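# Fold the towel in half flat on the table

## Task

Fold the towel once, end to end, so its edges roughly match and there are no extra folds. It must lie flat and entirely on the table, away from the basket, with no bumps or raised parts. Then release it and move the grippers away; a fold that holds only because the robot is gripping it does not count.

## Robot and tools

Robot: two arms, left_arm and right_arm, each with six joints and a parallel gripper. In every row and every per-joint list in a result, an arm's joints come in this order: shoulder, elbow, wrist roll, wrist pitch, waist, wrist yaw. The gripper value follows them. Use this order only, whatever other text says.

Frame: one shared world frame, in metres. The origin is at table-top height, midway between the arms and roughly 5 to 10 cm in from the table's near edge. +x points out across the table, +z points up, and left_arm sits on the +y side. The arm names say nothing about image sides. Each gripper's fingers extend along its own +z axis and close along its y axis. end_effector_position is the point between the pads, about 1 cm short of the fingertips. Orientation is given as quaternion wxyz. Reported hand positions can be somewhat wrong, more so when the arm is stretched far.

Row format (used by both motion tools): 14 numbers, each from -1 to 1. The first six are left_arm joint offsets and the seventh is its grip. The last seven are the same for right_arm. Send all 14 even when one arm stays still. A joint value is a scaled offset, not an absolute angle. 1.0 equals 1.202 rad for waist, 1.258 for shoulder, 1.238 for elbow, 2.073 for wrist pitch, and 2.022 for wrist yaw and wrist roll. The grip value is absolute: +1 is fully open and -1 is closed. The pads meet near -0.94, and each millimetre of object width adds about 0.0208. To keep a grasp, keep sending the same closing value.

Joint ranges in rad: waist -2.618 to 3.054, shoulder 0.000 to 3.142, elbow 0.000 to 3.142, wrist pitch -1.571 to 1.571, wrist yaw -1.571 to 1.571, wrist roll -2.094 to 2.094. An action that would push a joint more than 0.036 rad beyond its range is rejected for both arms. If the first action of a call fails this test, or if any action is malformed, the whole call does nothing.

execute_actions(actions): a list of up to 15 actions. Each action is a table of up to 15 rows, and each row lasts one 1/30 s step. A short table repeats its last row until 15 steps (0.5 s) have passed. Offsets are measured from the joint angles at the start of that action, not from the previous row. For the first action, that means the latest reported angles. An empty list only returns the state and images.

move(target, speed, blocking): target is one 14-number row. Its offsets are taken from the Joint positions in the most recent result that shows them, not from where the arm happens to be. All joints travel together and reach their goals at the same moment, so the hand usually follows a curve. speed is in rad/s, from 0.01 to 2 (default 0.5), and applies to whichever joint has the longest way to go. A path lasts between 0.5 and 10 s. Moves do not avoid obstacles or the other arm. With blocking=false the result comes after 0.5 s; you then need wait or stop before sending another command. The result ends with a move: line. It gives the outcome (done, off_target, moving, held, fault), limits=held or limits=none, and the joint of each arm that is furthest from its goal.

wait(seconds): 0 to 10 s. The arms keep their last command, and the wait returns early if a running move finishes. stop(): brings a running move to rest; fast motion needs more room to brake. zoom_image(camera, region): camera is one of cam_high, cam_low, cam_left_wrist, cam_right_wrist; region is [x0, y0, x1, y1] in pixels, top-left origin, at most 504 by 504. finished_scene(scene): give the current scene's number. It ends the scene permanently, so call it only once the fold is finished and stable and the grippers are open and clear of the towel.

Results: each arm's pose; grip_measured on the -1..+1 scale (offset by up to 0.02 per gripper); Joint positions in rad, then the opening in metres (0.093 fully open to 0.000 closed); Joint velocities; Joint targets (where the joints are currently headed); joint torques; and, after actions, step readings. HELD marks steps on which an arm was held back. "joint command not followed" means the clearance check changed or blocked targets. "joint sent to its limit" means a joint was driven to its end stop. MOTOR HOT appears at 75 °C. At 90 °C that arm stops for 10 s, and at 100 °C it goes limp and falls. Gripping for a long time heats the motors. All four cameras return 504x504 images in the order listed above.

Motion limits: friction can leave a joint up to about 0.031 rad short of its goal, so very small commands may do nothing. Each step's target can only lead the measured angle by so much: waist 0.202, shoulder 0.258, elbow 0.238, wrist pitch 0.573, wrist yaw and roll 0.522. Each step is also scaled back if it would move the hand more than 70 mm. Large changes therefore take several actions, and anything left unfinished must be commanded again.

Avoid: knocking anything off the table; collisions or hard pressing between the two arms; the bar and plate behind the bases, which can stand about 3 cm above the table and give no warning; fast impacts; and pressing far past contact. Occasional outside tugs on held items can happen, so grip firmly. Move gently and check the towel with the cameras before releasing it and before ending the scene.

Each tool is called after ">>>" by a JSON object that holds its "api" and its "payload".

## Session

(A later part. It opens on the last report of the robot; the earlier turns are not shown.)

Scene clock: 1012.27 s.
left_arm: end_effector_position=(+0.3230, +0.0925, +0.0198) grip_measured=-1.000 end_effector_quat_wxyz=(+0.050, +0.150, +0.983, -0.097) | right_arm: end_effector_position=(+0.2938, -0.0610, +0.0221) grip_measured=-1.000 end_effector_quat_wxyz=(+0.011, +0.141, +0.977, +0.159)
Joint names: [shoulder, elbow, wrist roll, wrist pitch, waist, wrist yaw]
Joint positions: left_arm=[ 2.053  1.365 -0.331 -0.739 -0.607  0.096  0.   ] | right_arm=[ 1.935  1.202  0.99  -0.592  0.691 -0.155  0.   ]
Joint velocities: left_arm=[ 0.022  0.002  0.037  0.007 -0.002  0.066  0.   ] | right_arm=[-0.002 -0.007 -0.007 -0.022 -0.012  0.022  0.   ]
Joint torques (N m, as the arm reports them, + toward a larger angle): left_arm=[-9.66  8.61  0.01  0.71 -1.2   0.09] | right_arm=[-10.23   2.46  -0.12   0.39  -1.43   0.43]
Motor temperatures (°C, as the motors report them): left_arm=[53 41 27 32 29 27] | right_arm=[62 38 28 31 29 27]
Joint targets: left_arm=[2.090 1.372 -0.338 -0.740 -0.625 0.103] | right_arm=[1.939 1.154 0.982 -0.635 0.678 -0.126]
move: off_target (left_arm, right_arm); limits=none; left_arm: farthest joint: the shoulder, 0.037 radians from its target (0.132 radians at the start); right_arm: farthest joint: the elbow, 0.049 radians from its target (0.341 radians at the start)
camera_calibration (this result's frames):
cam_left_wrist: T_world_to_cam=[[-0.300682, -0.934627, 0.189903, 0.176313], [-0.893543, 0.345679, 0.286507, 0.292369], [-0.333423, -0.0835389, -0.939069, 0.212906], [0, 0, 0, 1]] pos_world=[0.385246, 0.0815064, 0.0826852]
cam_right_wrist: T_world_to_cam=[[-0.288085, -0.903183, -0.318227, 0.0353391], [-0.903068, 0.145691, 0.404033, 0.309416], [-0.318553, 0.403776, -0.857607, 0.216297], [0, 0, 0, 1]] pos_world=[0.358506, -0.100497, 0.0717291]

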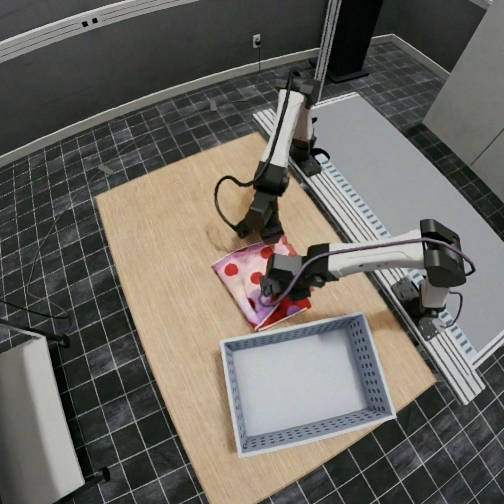

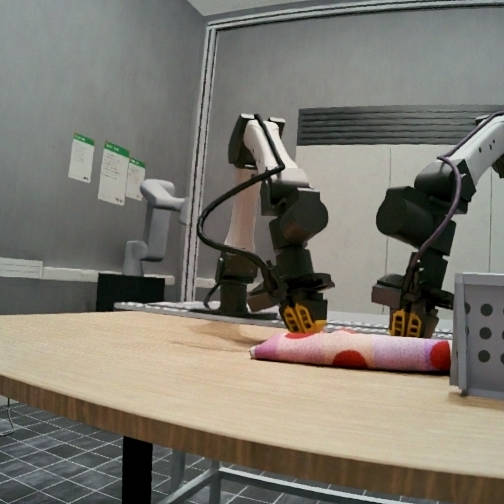

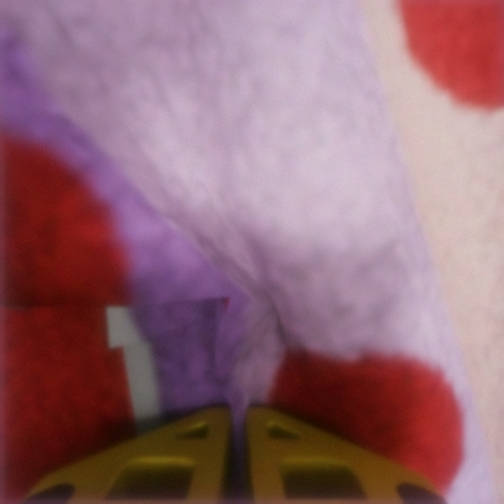

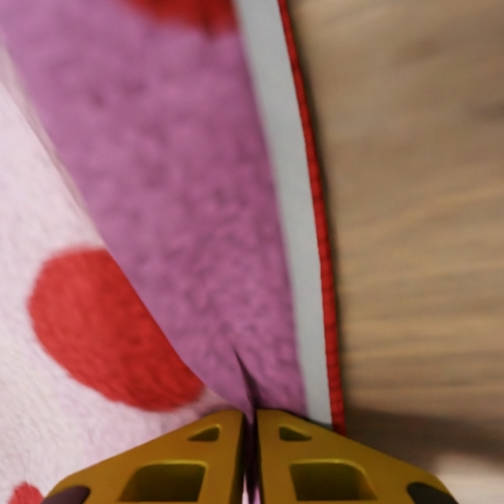

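>>> {"api": "execute_actions", "payload": {"actions": [[[0,0,0,0,0,0,-0.5,0,0,0,0,0,0,-0.5]],[[-0.02,0,0,0,0,0,0.2,-0.02,0,0,0,0,0,0.2]],[[-0.15,0,0,0,0,0,0.6,-0.15,0,0,0,0,0,0.6]]]}}

>>> {"api": "move", "payload": {"target": [-0.7,0,0,0,-0.3,0,1,-0.7,0,0,0,0.2,0,1], "speed": 1.0}}

Scene clock: 1021.27 s.
left_arm: end_effector_position=(+0.3375, +0.0841, +0.1173) grip_measured=+0.597 end_effector_quat_wxyz=(+0.159, +0.152, +0.963, -0.156) | right_arm: end_effector_position=(+0.3060, -0.0525, +0.1025) grip_measured=+0.598 end_effector_quat_wxyz=(+0.079, +0.130, +0.958, +0.242)
Joint names: [shoulder, elbow, wrist roll, wrist pitch, waist, wrist yaw]
Joint positions: left_arm=[ 1.818  1.376 -0.332 -0.734 -0.607  0.103  0.074] | right_arm=[ 1.725  1.196  0.99  -0.576  0.691 -0.169  0.074]
Joint velocities: left_arm=[-0.007  0.007 -0.007 -0.007  0.002 -0.007  0.001] | right_arm=[ 0.012 -0.002  0.007 -0.022 -0.022  0.007  0.   ]
Joint torques (N m, as the arm reports them, + toward a larger angle): left_arm=[-9.71  8.    0.06  1.22  0.2   0.01] | right_arm=[-8.91  7.33 -0.06  1.2  -0.2   0.04]
Motor temperatures (°C, as the motors report them): left_arm=[52 41 27 32 29 27] | right_arm=[60 38 28 31 29 27]
Joint targets: left_arm=[1.838 1.365 -0.332 -0.739 -0.607 0.103] | right_arm=[1.731 1.202 0.990 -0.572 0.691 -0.169]
Step readings (joint positions; steps 1 to 15: 1st action; 16 to 30: 2nd action; 31 to 45: 3rd action):
0: left_arm=[2.053 1.365 -0.332 -0.739 -0.607 0.096] | right_arm=[1.935 1.202 0.990 -0.592 0.691 -0.155]
1: left_arm=[2.053 1.365 -0.332 -0.739 -0.607 0.096] | right_arm=[1.935 1.202 0.990 -0.588 0.691 -0.157]
2: left_arm=[2.053 1.365 -0.332 -0.738 -0.607 0.099] | right_arm=[1.935 1.202 0.990 -0.583 0.691 -0.162]
4: left_arm=[2.049 1.365 -0.332 -0.738 -0.607 0.103] | right_arm=[1.933 1.202 0.990 -0.577 0.691 -0.165]
8: left_arm=[2.049 1.365 -0.332 -0.738 -0.607 0.103] | right_arm=[1.933 1.202 0.990 -0.577 0.691 -0.165]
15: left_arm=[2.049 1.365 -0.332 -0.738 -0.607 0.103] | right_arm=[1.933 1.202 0.990 -0.577 0.691 -0.165]
16: left_arm=[2.047 1.365 -0.332 -0.738 -0.607 0.103] | right_arm=[1.931 1.202 0.990 -0.575 0.691 -0.167]
17: left_arm=[2.043 1.365 -0.332 -0.739 -0.607 0.103] | right_arm=[1.927 1.202 0.990 -0.574 0.691 -0.167]
19: left_arm=[2.033 1.365 -0.332 -0.739 -0.607 0.103] | right_arm=[1.920 1.202 0.990 -0.572 0.691 -0.169]
23: left_arm=[2.027 1.365 -0.332 -0.739 -0.607 0.103] | right_arm=[1.919 1.202 0.990 -0.572 0.691 -0.169]
30: left_arm=[2.027 1.365 -0.332 -0.739 -0.607 0.103] | right_arm=[1.919 1.202 0.990 -0.572 0.691 -0.169]
31: left_arm=[2.010 1.362 -0.332 -0.737 -0.607 0.103] | right_arm=[1.903 1.199 0.990 -0.571 0.691 -0.169]
32: left_arm=[1.979 1.352 -0.332 -0.746 -0.607 0.103] | right_arm=[1.870 1.189 0.990 -0.580 0.691 -0.169]
34: left_arm=[1.896 1.351 -0.332 -0.756 -0.607 0.103] | right_arm=[1.791 1.187 0.990 -0.586 0.691 -0.169]
38: left_arm=[1.808 1.375 -0.332 -0.736 -0.607 0.103] | right_arm=[1.722 1.196 0.990 -0.574 0.691 -0.169]
45: Joint positions above
camera_calibration (this result's frames):
cam_left_wrist: T_world_to_cam=[[-0.340676, -0.901507, 0.26688, 0.155984], [-0.929298, 0.365947, 0.0498897, 0.318425], [-0.14264, -0.231015, -0.962438, 0.259362], [0, 0, 0, 1]] pos_world=[0.386047, 0.0840103, 0.192105]
cam_right_wrist: T_world_to_cam=[[-0.22615, -0.841215, -0.491135, 0.0741826], [-0.957292, 0.0986934, 0.271757, 0.314312], [-0.180134, 0.531617, -0.827608, 0.246991], [0, 0, 0, 1]] pos_world=[0.362156, -0.0999218, 0.155429]

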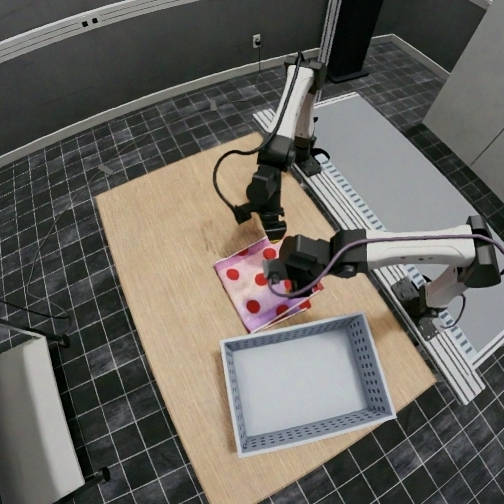

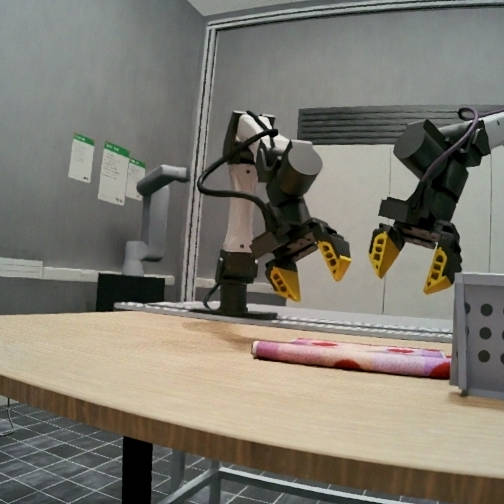

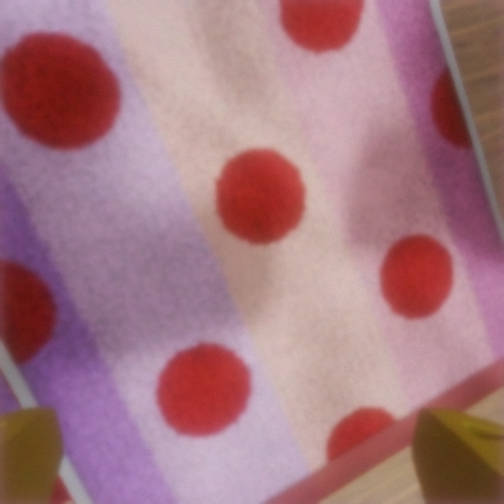

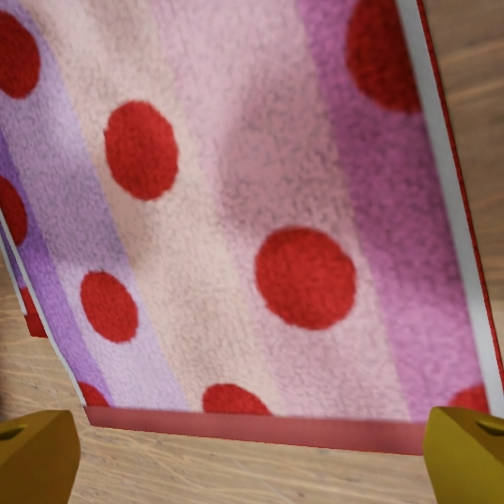

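Scene clock: 1022.63 s.
left_arm: end_effector_position=(+0.1477, +0.1134, +0.4377) grip_measured=+0.982 end_effector_quat_wxyz=(+0.463, +0.274, +0.735, -0.414) | right_arm: end_effector_position=(+0.1672, -0.1012, +0.4128) grip_measured=+0.984 end_effector_quat_wxyz=(+0.296, -0.011, +0.776, +0.557)
Joint names: [shoulder, elbow, wrist roll, wrist pitch, waist, wrist yaw]
Joint positions: left_arm=[ 0.925  1.376 -0.332 -0.727 -0.956  0.102  0.092] | right_arm=[ 0.844  1.196  0.99  -0.583  0.919 -0.168  0.092]
Joint velocities: left_arm=[-0.012  0.012 -0.022 -0.007 -0.017  0.022 -0.   ] | right_arm=[ 0.002 -0.002 -0.007  0.007  0.007  0.022 -0.001]
Joint torques (N m, as the arm reports them, + toward a larger angle): left_arm=[ 0.37  8.49  0.06  2.35 -0.68  0.01] | right_arm=[-0.91  6.84 -0.08  2.06  1.    0.07]
Motor temperatures (°C, as the motors report them): left_arm=[52 42 27 33 29 27] | right_arm=[60 38 28 31 29 27]
Joint targets: left_arm=[0.938 1.376 -0.332 -0.734 -0.968 0.103] | right_arm=[0.844 1.196 0.990 -0.575 0.931 -0.169]
move: done; limits=none; left_arm: farthest joint: the shoulder, 0.012 radians from its target (0.881 radians at the start); right_arm: farthest joint: the waist, 0.013 radians from its target (0.240 radians at the start)
camera_calibration (this result's frames):
cam_left_wrist: T_world_to_cam=[[-0.789549, -0.495119, 0.362587, 0.0105503], [-0.570129, 0.373167, -0.731915, 0.403672], [0.227079, -0.784604, -0.576915, 0.386866], [0, 0, 0, 1]] pos_world=[0.150626, 0.158124, 0.514817]
cam_right_wrist: T_world_to_cam=[[0.33637, -0.368811, -0.866507, 0.262912], [-0.938565, -0.0559168, -0.340543, 0.3359], [0.0771435, 0.927821, -0.364962, 0.310793], [0, 0, 0, 1]] pos_world=[0.202852, -0.172613, 0.455631]

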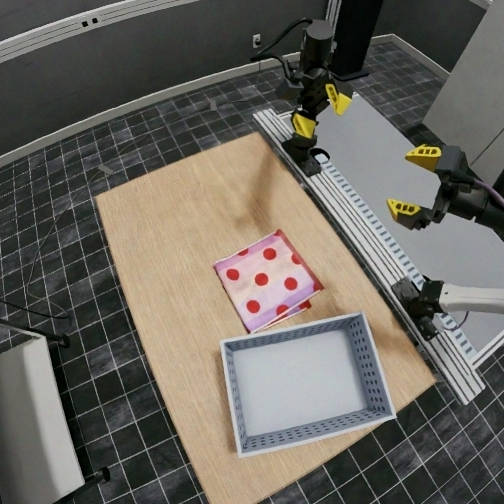

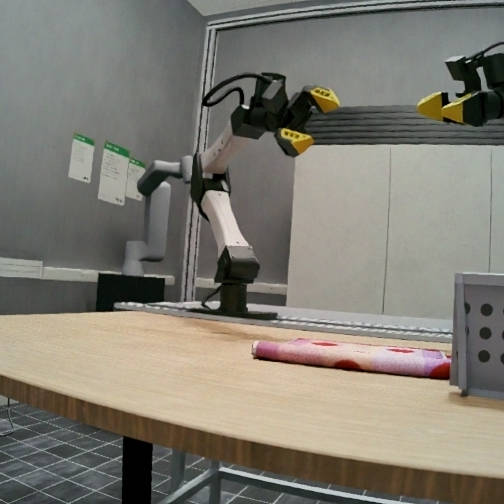

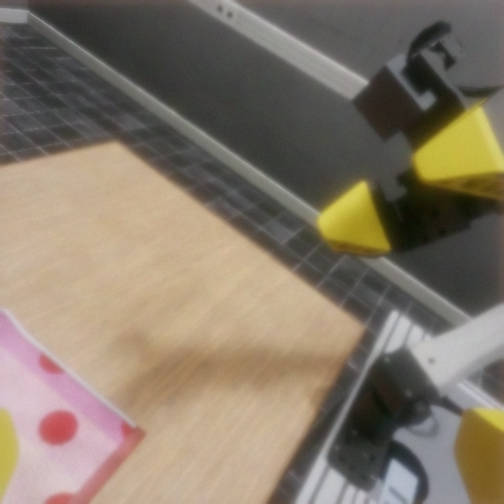

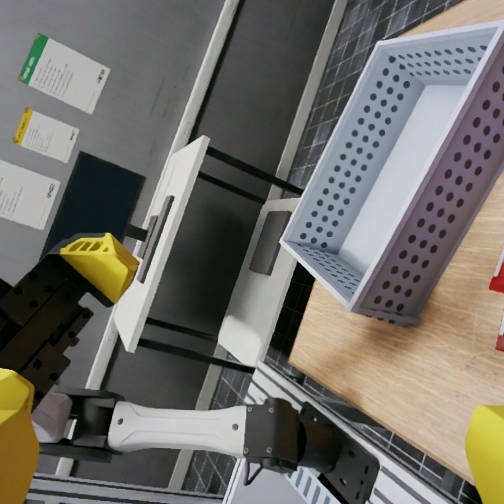

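>>> {"api": "zoom_image", "payload": {"camera": "cam_high", "region": [190,210,350,350]}}

Region (190, 210, 350, 350) of cam_high's 504x504 image, scaled by 3.150, with more detail than that image has; it fills the top 441 rows of this view, and the rest is white.

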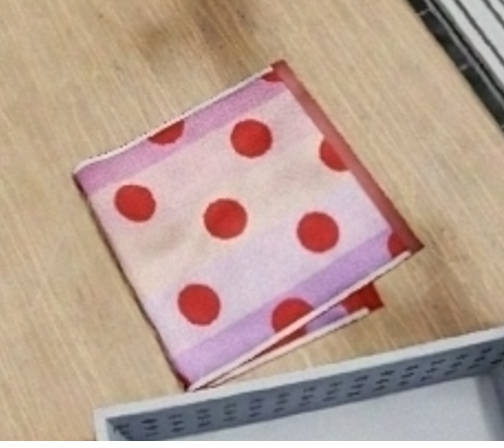

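>>> {"api": "move", "payload": {"target": [0.591,-0.295,-0.081,0.089,0.384,-0.05,-1,0.882,0.153,0.02,0.025,0.067,0.083,-1], "speed": 1.0}}

Scene clock: 1120.70 s.
left_arm: end_effector_position=(+0.3198, +0.1638, +0.0696) grip_measured=-1.000 end_effector_quat_wxyz=(+0.166, +0.013, +0.979, -0.114) | right_arm: end_effector_position=(+0.2571, +0.0430, +0.0639) grip_measured=-1.000 end_effector_quat_wxyz=(+0.095, +0.024, +0.977, +0.190)
Joint names: [shoulder, elbow, wrist roll, wrist pitch, waist, wrist yaw]
Joint positions: left_arm=[ 1.66   1.018 -0.489 -0.556 -0.499  0.008  0.   ] | right_arm=[ 1.962  1.355  1.024 -0.556  0.983 -0.006  0.   ]
Joint velocities: left_arm=[-0.002 -0.002  0.007  0.007 -0.002 -0.007  0.   ] | right_arm=[ 0.022 -0.002  0.022  0.051 -0.002  0.022  0.   ]
Joint torques (N m, as the arm reports them, + toward a larger angle): left_arm=[-8.44  7.84  0.01  1.35  0.48 -0.12] | right_arm=[-12.24   8.83   0.01   1.32   1.34   0.23]
Motor temperatures (°C, as the motors report them): left_arm=[39 43 27 42 29 27] | right_arm=[43 41 28 40 29 27]
Joint targets: left_arm=[1.669 1.010 -0.495 -0.542 -0.495 0.001] | right_arm=[1.953 1.385 1.031 -0.531 0.999 0.000]
move: off_target (right_arm); limits=none; left_arm: farthest joint: the wrist pitch, 0.014 radians from its target (0.184 radians at the start); right_arm: farthest joint: the elbow, 0.030 radians from its target (0.190 radians at the start)
camera_calibration (this result's frames):
cam_left_wrist: T_world_to_cam=[[-0.0625675, -0.970106, 0.234479, 0.159061], [-0.993236, 0.0835482, 0.080631, 0.339815], [-0.0978109, -0.227848, -0.968771, 0.214939], [0, 0, 0, 1]] pos_world=[0.368492, 0.174888, 0.143531]
cam_right_wrist: T_world_to_cam=[[-0.0261217, -0.922864, -0.384238, 0.0697442], [-0.976962, -0.0578733, 0.205417, 0.284675], [-0.211809, 0.380752, -0.900092, 0.174727], [0, 0, 0, 1]] pos_world=[0.316947, 0.014312, 0.125592]

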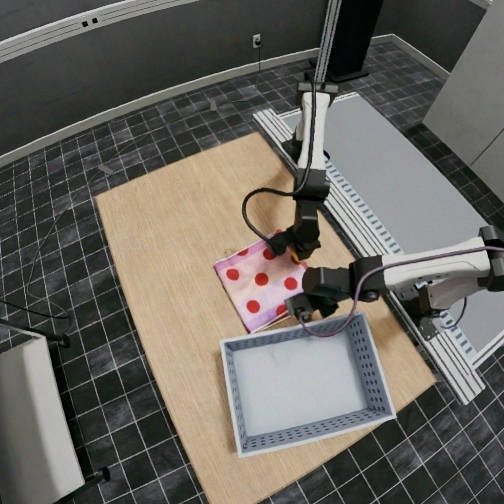

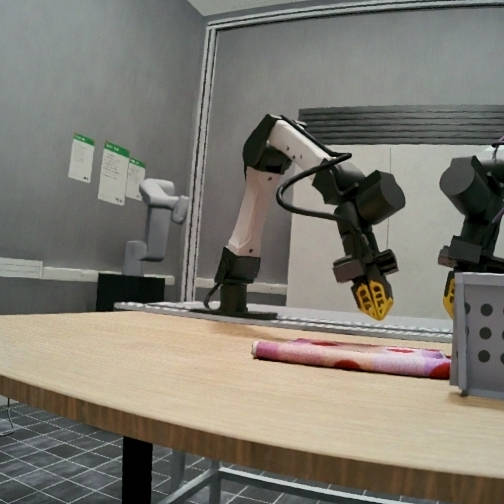

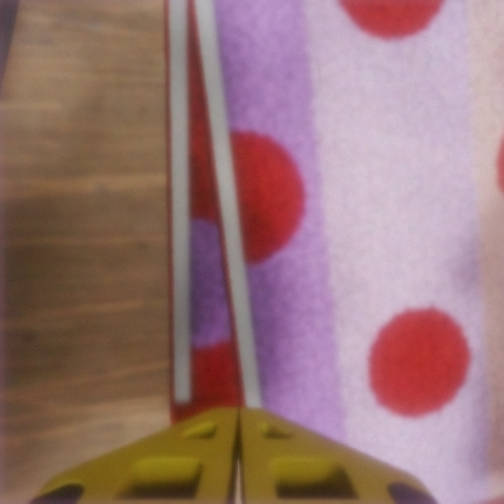

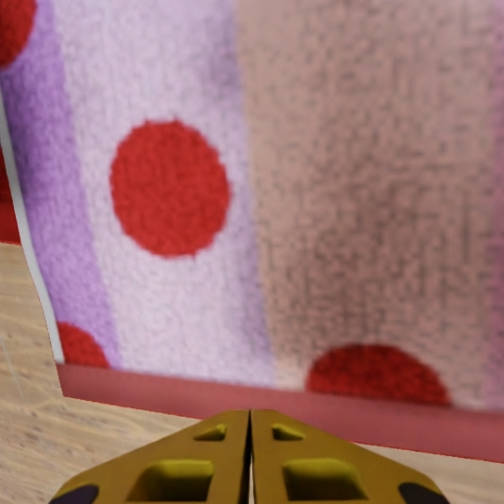

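>>> {"api": "move", "payload": {"target": [0.045,-0.135,-0.01,0.105,-0.02,0,-1,0.042,-0.12,0.02,0.09,0.045,0,-1], "speed": 0.4}}

>>> {"api": "execute_actions", "payload": {"actions": [[[0.04,0,0,0,0,0,-1,0.04,0,0,0,0,0,-1]]]}}

Scene clock: 1144.20 s.
left_arm: end_effector_position=(+0.3085, +0.1645, +0.0252) grip_measured=-1.000 end_effector_quat_wxyz=(+0.167, +0.011, +0.979, -0.117) | right_arm: end_effector_position=(+0.2379, +0.0463, +0.0231) grip_measured=-1.000 end_effector_quat_wxyz=(+0.089, +0.022, +0.977, +0.192)
Joint names: [shoulder, elbow, wrist roll, wrist pitch, waist, wrist yaw]
Joint positions: left_arm=[ 1.702  0.863 -0.502 -0.353 -0.509  0.008  0.   ] | right_arm=[ 2.002  1.234  1.057 -0.397  1.021 -0.003  0.   ]
Joint velocities: left_arm=[-0.007 -0.007 -0.051 -0.11  -0.007 -0.051  0.   ] | right_arm=[ 0.007  0.007 -0.037 -0.022 -0.007  0.037  0.   ]
Joint torques (N m, as the arm reports them, + toward a larger angle): left_arm=[-7.64  6.85  0.    1.36 -0.9  -0.05] | right_arm=[-10.27   4.15   0.01   1.34   1.42   0.12]
Motor temperatures (°C, as the motors report them): left_arm=[41 42 27 39 29 27] | right_arm=[49 43 28 38 29 27]
Joint targets: left_arm=[1.717 0.851 -0.509 -0.339 -0.523 0.008] | right_arm=[2.015 1.207 1.064 -0.370 1.037 -0.006]
move: off_target (right_arm); limits=none; left_arm: farthest joint: the shoulder, 0.015 radians from its target (0.056 radians at the start); right_arm: farthest joint: the elbow, 0.028 radians from its target (0.149 radians at the start)
camera_calibration (this result's frames):
cam_left_wrist: T_world_to_cam=[[-0.0603641, -0.968525, 0.241488, 0.1684], [-0.993676, 0.0812536, 0.0774935, 0.332668], [-0.0946761, -0.235283, -0.967305, 0.171177], [0, 0, 0, 1]] pos_world=[0.356936, 0.176344, 0.0991342]
cam_right_wrist: T_world_to_cam=[[-0.0244189, -0.921654, -0.387244, 0.056212], [-0.974419, -0.0646226, 0.215249, 0.273975], [-0.22341, 0.382594, -0.896499, 0.135289], [0, 0, 0, 1]] pos_world=[0.298564, 0.0177524, 0.084081]

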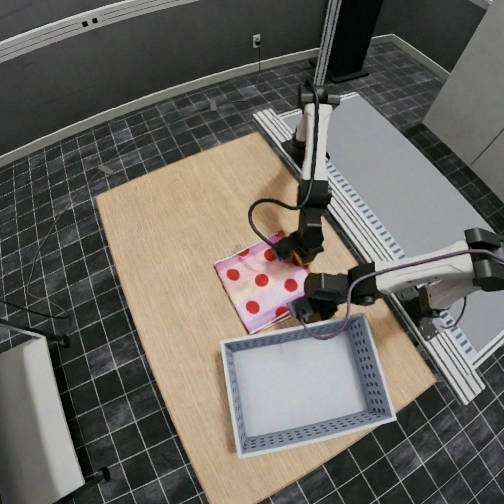

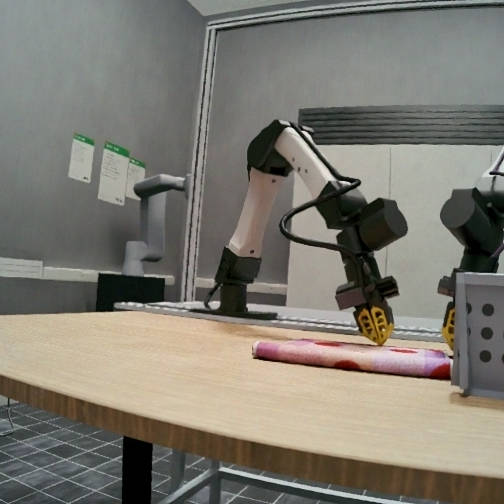

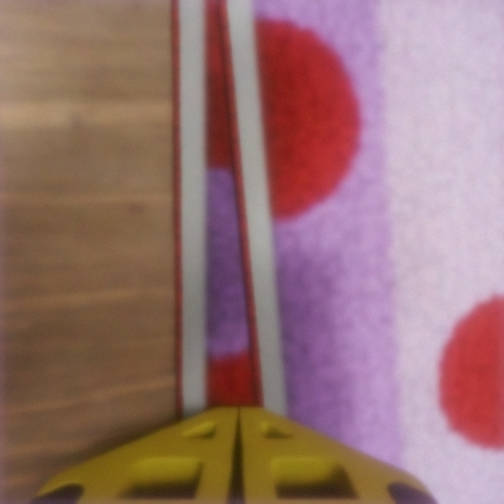

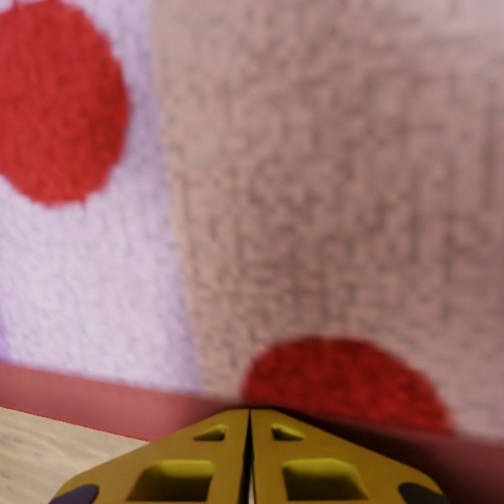

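Scene clock: 1144.70 s.
left_arm: end_effector_position=(+0.3068, +0.1652, +0.0159) grip_measured=-1.000 end_effector_quat_wxyz=(+0.157, +0.011, +0.981, -0.112) | right_arm: end_effector_position=(+0.2382, +0.0470, +0.0194) grip_measured=-1.000 end_effector_quat_wxyz=(+0.089, +0.022, +0.977, +0.191)
Joint names: [shoulder, elbow, wrist roll, wrist pitch, waist, wrist yaw]
Joint positions: left_arm=[ 1.731  0.863 -0.502 -0.348 -0.509  0.008  0.   ] | right_arm=[ 2.013  1.234  1.057 -0.389  1.021 -0.004  0.   ]
Joint velocities: left_arm=[ 0.007 -0.007  0.037  0.022 -0.012  0.022  0.   ] | right_arm=[ 0.002  0.002 -0.022 -0.007 -0.012 -0.007  0.   ]
Joint torques (N m, as the arm reports them, + toward a larger angle): left_arm=[-7.19  7.75  0.06  1.14  0.19 -0.06] | right_arm=[-7.81  6.18 -0.05  1.   -0.19  0.16]
Motor temperatures (°C, as the motors report them): left_arm=[41 42 27 39 29 27] | right_arm=[49 43 28 37 29 27]
Joint targets: left_arm=[1.752 0.863 -0.502 -0.353 -0.509 0.008] | right_arm=[2.053 1.234 1.057 -0.397 1.021 -0.003]
Step readings (joint positions):
0: left_arm=[1.702 0.863 -0.502 -0.353 -0.509 0.008] | right_arm=[2.002 1.234 1.057 -0.397 1.021 -0.003]
1: left_arm=[1.705 0.863 -0.502 -0.353 -0.509 0.008] | right_arm=[2.006 1.234 1.057 -0.397 1.021 -0.003]
2: left_arm=[1.711 0.863 -0.502 -0.351 -0.509 0.008] | right_arm=[2.012 1.234 1.057 -0.394 1.021 -0.003]
4: left_arm=[1.726 0.863 -0.502 -0.351 -0.509 0.008] | right_arm=[2.013 1.234 1.057 -0.389 1.021 -0.004]
8: left_arm=[1.731 0.863 -0.502 -0.348 -0.509 0.008] | right_arm=[2.013 1.234 1.057 -0.389 1.021 -0.004]
15: Joint positions above
camera_calibration (this result's frames):
cam_left_wrist: T_world_to_cam=[[-0.0562329, -0.971348, 0.230914, 0.170518], [-0.991783, 0.0809631, 0.0990517, 0.330815], [-0.114909, -0.223447, -0.967919, 0.16641], [0, 0, 0, 1]] pos_world=[0.356808, 0.176032, 0.0889282]
cam_right_wrist: T_world_to_cam=[[-0.0247685, -0.92234, -0.385584, 0.0555498], [-0.97408, -0.0644821, 0.216816, 0.274913], [-0.224842, 0.38096, -0.896836, 0.132147], [0, 0, 0, 1]] pos_world=[0.298875, 0.0186202, 0.0803275]

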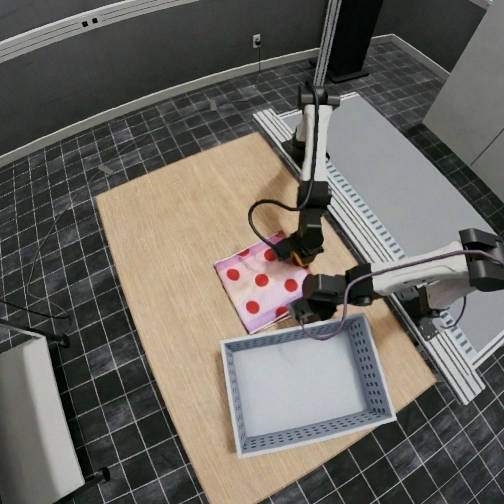

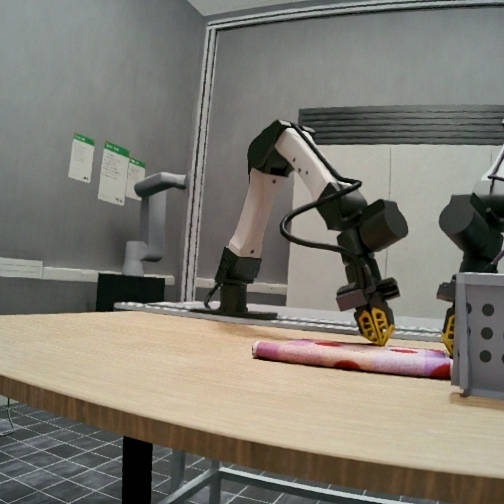

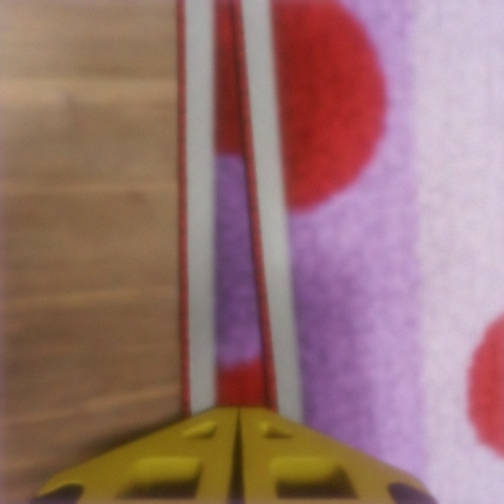

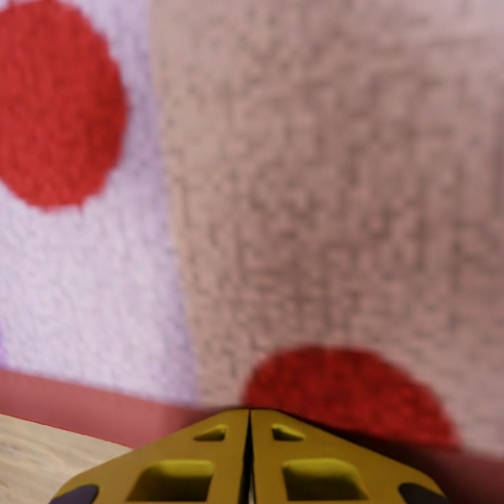

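>>> {"api": "move", "payload": {"target": [-0.07,-0.135,-0.085,0.01,-0.155,0,-1,0.035,0,0,0,0,0,-1], "speed": 0.12}}

Scene clock: 1155.40 s.
left_arm: end_effector_position=(+0.2570, +0.1362, +0.0148) grip_measured=-1.000 end_effector_quat_wxyz=(+0.158, +0.010, +0.978, -0.135) | right_arm: end_effector_position=(+0.2383, +0.0472, +0.0198) grip_measured=-1.000 end_effector_quat_wxyz=(+0.089, +0.022, +0.977, +0.192)
Joint names: [shoulder, elbow, wrist roll, wrist pitch, waist, wrist yaw]
Joint positions: left_arm=[ 1.635  0.731 -0.668 -0.284 -0.675 -0.015  0.   ] | right_arm=[ 2.012  1.234  1.057 -0.388  1.021 -0.004  0.   ]
Joint velocities: left_arm=[-0.002 -0.012  0.022 -0.037  0.012 -0.037  0.   ] | right_arm=[-0.012  0.002  0.007 -0.037 -0.012 -0.022  0.   ]
Joint torques (N m, as the arm reports them, + toward a larger angle): left_arm=[-7.21  4.37  0.02  0.83 -1.4   0.16] | right_arm=[-7.35  6.19 -0.05  1.08 -0.19  0.16]
Motor temperatures (°C, as the motors report them): left_arm=[41 42 27 38 29 27] | right_arm=[49 42 28 37 29 27]
Joint targets: left_arm=[1.643 0.696 -0.674 -0.327 -0.695 0.007] | right_arm=[2.057 1.234 1.057 -0.388 1.021 -0.004]
move: off_target (left_arm, right_arm); limits=none; left_arm: farthest joint: the wrist pitch, 0.043 radians from its target (0.020 radians at the start); right_arm: farthest joint: the shoulder, 0.045 radians from its target (0.044 radians at the start)
camera_calibration (this result's frames):
cam_left_wrist: T_world_to_cam=[[-0.0609136, -0.958974, 0.276872, 0.138621], [-0.991581, 0.0898934, 0.0932006, 0.282667], [-0.114266, -0.268864, -0.956376, 0.159039], [0, 0, 0, 1]] pos_world=[0.306904, 0.150284, 0.0873765]
cam_right_wrist: T_world_to_cam=[[-0.0245783, -0.921963, -0.386497, 0.0557699], [-0.974213, -0.0646494, 0.216169, 0.274991], [-0.224287, 0.381844, -0.8966, 0.132266], [0, 0, 0, 1]] pos_world=[0.298936, 0.018691, 0.0806996]

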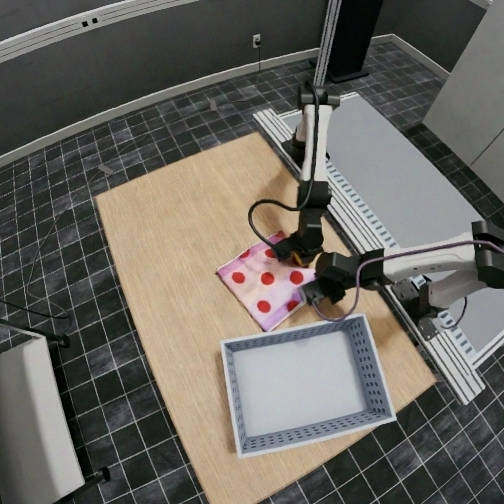

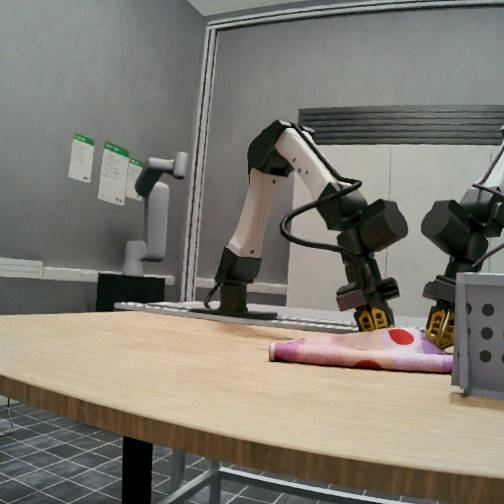

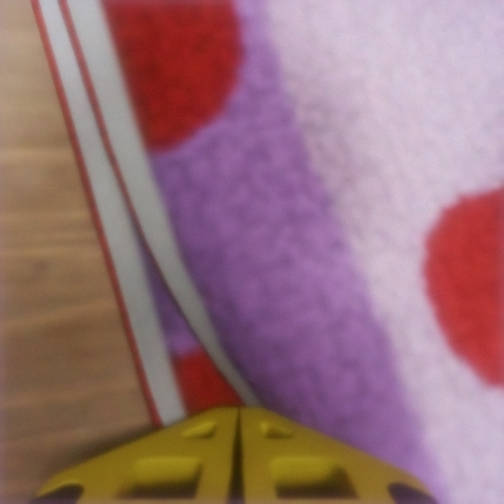

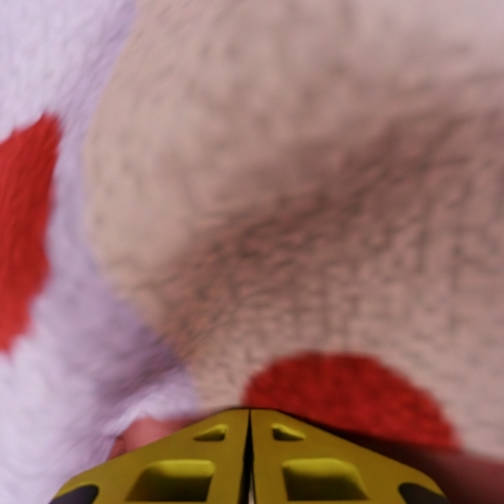

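>>> {"api": "execute_actions", "payload": {"actions": [[[-0.03,0,0,0,0,0,-1,-0.03,0,0,0,0,0,-1]],[[-0.15,0,0,0,0,0,-1,-0.15,0,0,0,0,0,-1]]]}}

>>> {"api": "move", "payload": {"target": [-0.55,0.2,0,0,-0.3,0,-1,-0.7,0,0,0,0.1,0,-1], "speed": 1.0}}

>>> {"api": "zoom_image", "payload": {"camera": "cam_high", "region": [190,210,350,350]}}

>>> {"api": "zoom_image", "payload": {"camera": "cam_low", "region": [230,300,500,400]}}

Scene clock: 1169.87 s.
left_arm: end_effector_position=(+0.2730, +0.1260, +0.0919) grip_measured=-1.000 end_effector_quat_wxyz=(+0.250, +0.006, +0.946, -0.209) | right_arm: end_effector_position=(+0.2463, +0.0535, +0.1094) grip_measured=-1.000 end_effector_quat_wxyz=(+0.139, +0.023, +0.951, +0.275)
Joint names: [shoulder, elbow, wrist roll, wrist pitch, waist, wrist yaw]
Joint positions: left_arm=[ 1.403  0.736 -0.668 -0.277 -0.675 -0.018  0.   ] | right_arm=[ 1.798  1.228  1.057 -0.394  1.021 -0.004  0.   ]
Joint velocities: left_arm=[-0.012  0.012  0.022  0.007  0.002 -0.037  0.   ] | right_arm=[ 0.007 -0.017 -0.051 -0.022 -0.002 -0.081  0.   ]
Joint torques (N m, as the arm reports them, + toward a larger angle): left_arm=[-5.6   8.78  0.07  1.6   0.19 -0.07] | right_arm=[-9.67  7.49 -0.06  1.42 -0.2   0.15]
Motor temperatures (°C, as the motors report them): left_arm=[41 41 27 37 29 27] | right_arm=[48 41 28 36 29 27]
Joint targets: left_arm=[1.415 0.731 -0.668 -0.284 -0.675 -0.018] | right_arm=[1.805 1.235 1.057 -0.391 1.021 -0.003]
Step readings (joint positions; steps 1 to 15: 1st action; 16 to 30: 2nd action):
0: left_arm=[1.635 0.731 -0.668 -0.284 -0.675 -0.015] | right_arm=[2.012 1.234 1.057 -0.388 1.021 -0.004]
1: left_arm=[1.630 0.731 -0.668 -0.281 -0.675 -0.018] | right_arm=[2.008 1.234 1.057 -0.388 1.021 -0.004]
2: left_arm=[1.623 0.731 -0.668 -0.284 -0.675 -0.018] | right_arm=[2.003 1.234 1.057 -0.391 1.021 -0.004]
4: left_arm=[1.609 0.731 -0.668 -0.284 -0.675 -0.018] | right_arm=[1.996 1.234 1.057 -0.391 1.021 -0.004]
8: left_arm=[1.604 0.731 -0.668 -0.284 -0.675 -0.018] | right_arm=[1.994 1.234 1.057 -0.391 1.021 -0.004]
15: left_arm=[1.604 0.731 -0.668 -0.284 -0.675 -0.018] | right_arm=[1.994 1.234 1.057 -0.391 1.021 -0.004]
16: left_arm=[1.585 0.729 -0.668 -0.286 -0.675 -0.018] | right_arm=[1.979 1.232 1.057 -0.392 1.021 -0.004]
17: left_arm=[1.542 0.722 -0.668 -0.300 -0.675 -0.018] | right_arm=[1.949 1.222 1.057 -0.403 1.021 -0.004]
19: left_arm=[1.451 0.723 -0.668 -0.301 -0.675 -0.018] | right_arm=[1.873 1.218 1.057 -0.413 1.021 -0.004]
23: left_arm=[1.403 0.736 -0.668 -0.272 -0.675 -0.018] | right_arm=[1.796 1.228 1.057 -0.394 1.021 -0.004]
30: Joint positions above
camera_calibration (this result's frames):
cam_left_wrist: T_world_to_cam=[[-0.117849, -0.9065, 0.405424, 0.105644], [-0.990906, 0.0806502, -0.107708, 0.311693], [0.0649399, -0.41443, -0.907761, 0.196825], [0, 0, 0, 1]] pos_world=[0.308527, 0.152199, 0.169412]
cam_right_wrist: T_world_to_cam=[[0.0174264, -0.842387, -0.538591, 0.0985326], [-0.9915, -0.0840247, 0.0993389, 0.28193], [-0.128937, 0.532282, -0.836691, 0.173926], [0, 0, 0, 1]] pos_world=[0.300242, 0.0141139, 0.170585]

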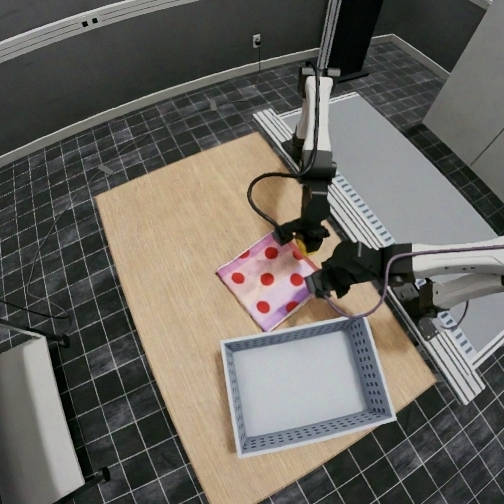

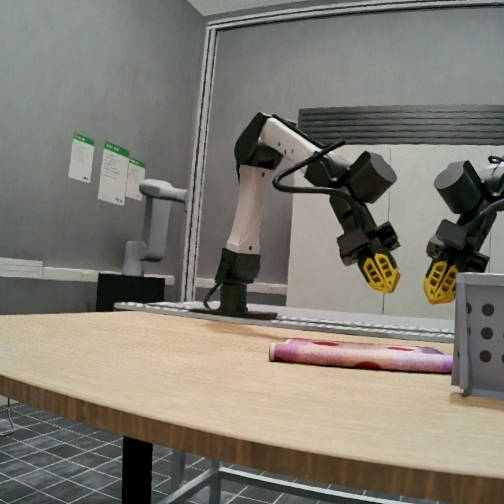

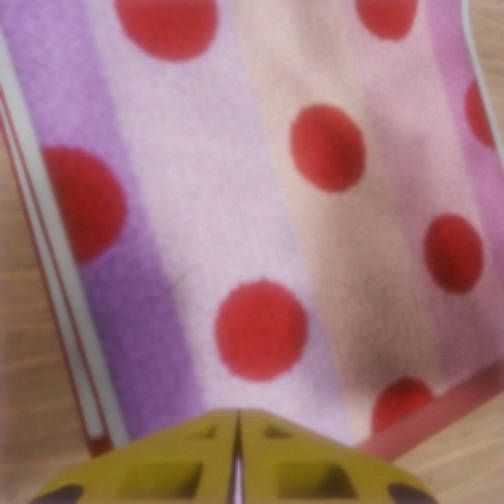

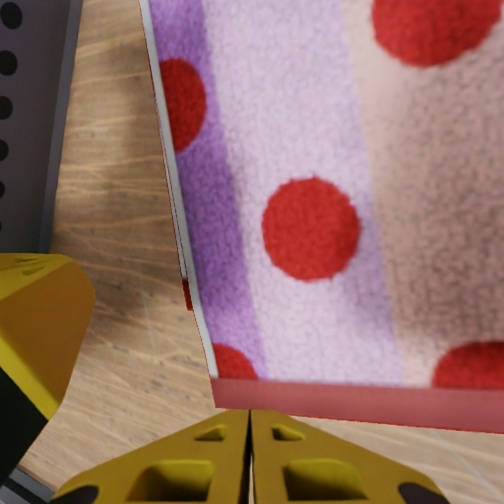

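Scene clock: 1171.33 s.
left_arm: end_effector_position=(+0.1443, +0.1202, +0.4319) grip_measured=-1.000 end_effector_quat_wxyz=(+0.478, +0.118, +0.676, -0.549) | right_arm: end_effector_position=(+0.1503, -0.0634, +0.4512) grip_measured=-1.000 end_effector_quat_wxyz=(+0.302, -0.014, +0.731, +0.613)
Joint names: [shoulder, elbow, wrist roll, wrist pitch, waist, wrist yaw]
Joint positions: left_arm=[ 0.707  0.985 -0.668 -0.262 -1.024 -0.018  0.   ] | right_arm=[ 0.914  1.228  1.057 -0.405  1.128 -0.004  0.   ]
Joint velocities: left_arm=[-0.002 -0.002 -0.007  0.007 -0.007  0.037  0.   ] | right_arm=[-0.007  0.012  0.037 -0.022  0.007 -0.051  0.   ]
Joint torques (N m, as the arm reports them, + toward a larger angle): left_arm=[ 0.64  8.79  0.09  2.22 -0.72 -0.01] | right_arm=[-1.3   6.98 -0.08  2.1   1.05  0.11]
Motor temperatures (°C, as the motors report them): left_arm=[41 41 27 38 29 27] | right_arm=[48 41 28 37 29 27]
Joint targets: left_arm=[0.711 0.983 -0.668 -0.277 -1.035 -0.018] | right_arm=[0.918 1.228 1.057 -0.395 1.141 -0.004]
move: done; limits=none; left_arm: farthest joint: the wrist pitch, 0.015 radians from its target (0.000 radians at the start); right_arm: farthest joint: the waist, 0.013 radians from its target (0.120 radians at the start)
camera_calibration (this result's frames):
cam_left_wrist: T_world_to_cam=[[-0.687986, -0.355356, 0.63277, -0.134806], [-0.682306, 0.0196652, -0.730802, 0.453179], [0.247251, -0.934524, -0.255991, 0.266112], [0, 0, 0, 1]] pos_world=[0.150666, 0.191873, 0.484607]
cam_right_wrist: T_world_to_cam=[[0.378945, -0.238178, -0.894244, 0.330261], [-0.923604, -0.0368496, -0.381572, 0.352727], [0.0579297, 0.970522, -0.233946, 0.237553], [0, 0, 0, 1]] pos_world=[0.186868, -0.138891, 0.485499]

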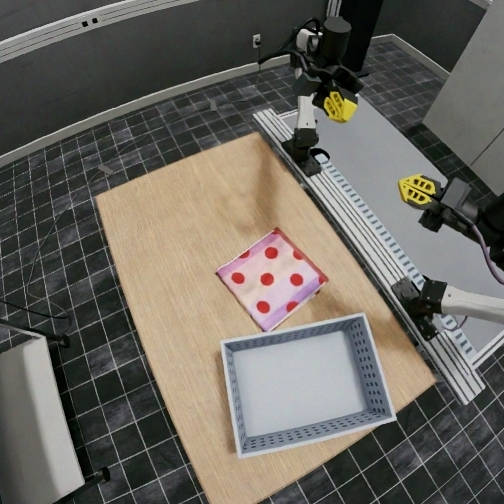

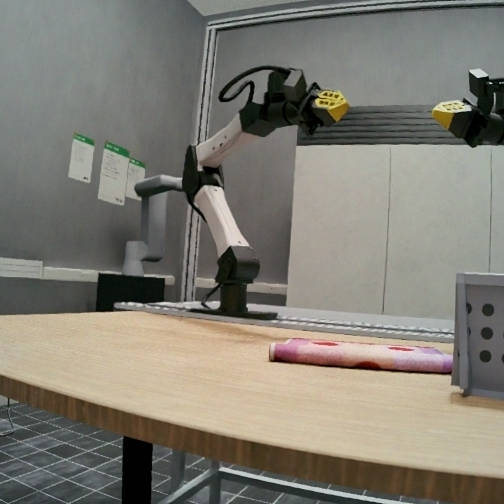

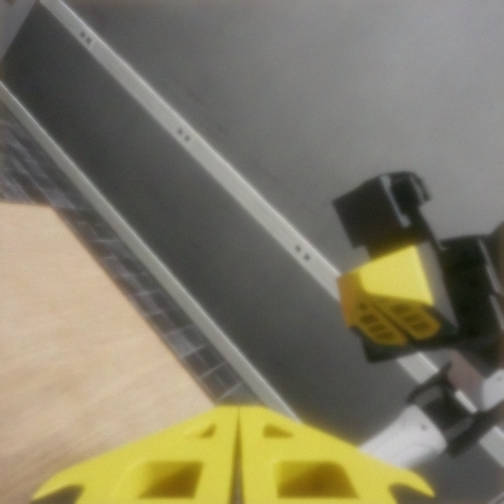

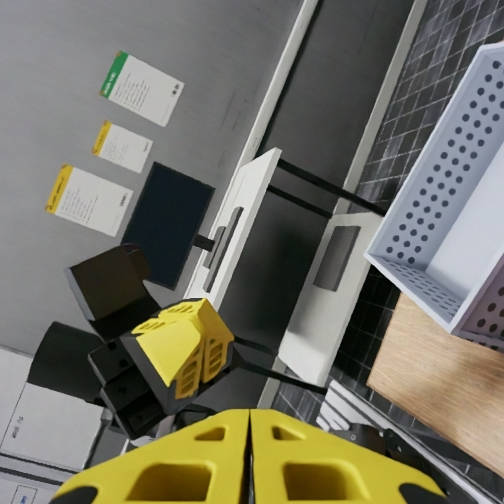

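Region (190, 210, 350, 350) of cam_high's 504x504 image, scaled by 3.150, with more detail than that image has; it fills the top 441 rows of this view, and the rest is white.

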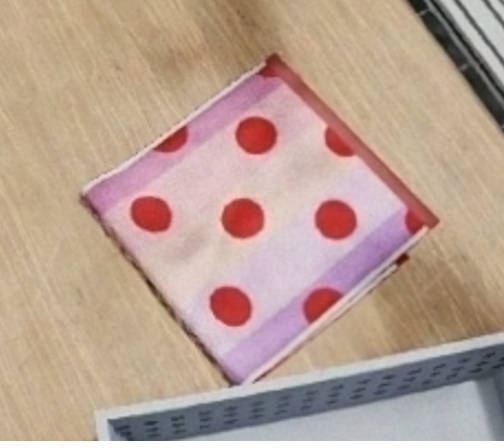

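Region (230, 300, 500, 400) of cam_low's 504x504 image, scaled by 1.867, with more detail than that image has; it fills the top 187 rows of this view, and the rest is white.

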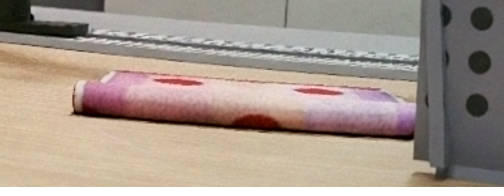

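>>> {"api": "move", "payload": {"target": [0.589,-0.155,-0.05,-0.137,0.211,0,0.3,0.816,0.164,-0.127,-0.186,-0.306,0,-1], "speed": 1.0}}

Scene clock: 1215.40 s.
left_arm: end_effector_position=(+0.2231, +0.1251, +0.0726) grip_measured=+0.297 end_effector_quat_wxyz=(+0.151, +0.014, +0.977, -0.153) | right_arm: end_effector_position=(+0.3082, -0.0466, +0.0616) grip_measured=-1.000 end_effector_quat_wxyz=(+0.072, +0.028, +0.991, +0.105)
Joint names: [shoulder, elbow, wrist roll, wrist pitch, waist, wrist yaw]
Joint positions: left_arm=[ 1.437  0.801 -0.763 -0.542 -0.779 -0.018  0.059] | right_arm=[ 1.95   1.402  0.81  -0.78   0.761 -0.004  0.   ]
Joint velocities: left_arm=[ 0.002  0.007  0.022 -0.022  0.007 -0.007 -0.001] | right_arm=[-0.012 -0.002 -0.007 -0.095  0.007  0.051  0.   ]
Joint torques (N m, as the arm reports them, + toward a larger angle): left_arm=[-5.52  7.87  0.03  1.23  0.83 -0.08] | right_arm=[-12.02   8.61  -0.14   0.71  -0.25   0.15]
Motor temperatures (°C, as the motors report them): left_arm=[37 43 27 42 29 27] | right_arm=[43 42 28 41 29 27]
Joint targets: left_arm=[1.448 0.793 -0.769 -0.546 -0.771 -0.018] | right_arm=[1.941 1.431 0.800 -0.790 0.761 -0.004]
move: off_target (right_arm); limits=none; left_arm: farthest joint: the shoulder, 0.011 radians from its target (0.741 radians at the start); right_arm: farthest joint: the elbow, 0.029 radians from its target (0.203 radians at the start)
camera_calibration (this result's frames):
cam_left_wrist: T_world_to_cam=[[-0.0726139, -0.948154, 0.309403, 0.108823], [-0.988751, 0.109109, 0.10231, 0.2409], [-0.130764, -0.298494, -0.945411, 0.21404], [0, 0, 0, 1]] pos_world=[0.274081, 0.140787, 0.144039]
cam_right_wrist: T_world_to_cam=[[-0.0549679, -0.97412, -0.219245, -0.0161789], [-0.965108, -0.00446695, 0.261814, 0.325178], [-0.256018, 0.225986, -0.939886, 0.226445], [0, 0, 0, 1]] pos_world=[0.370916, -0.065481, 0.124149]

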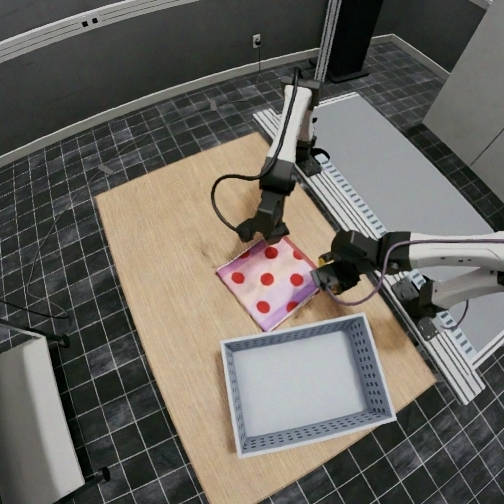

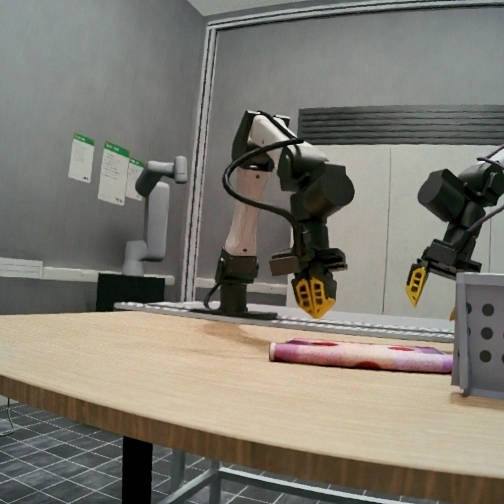

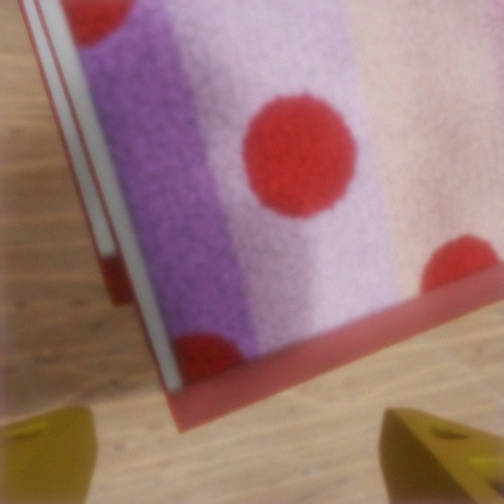

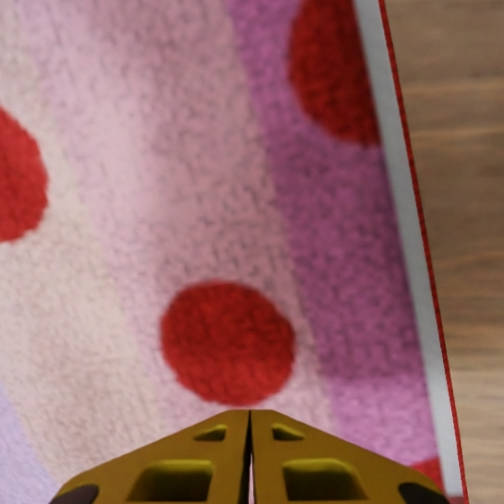

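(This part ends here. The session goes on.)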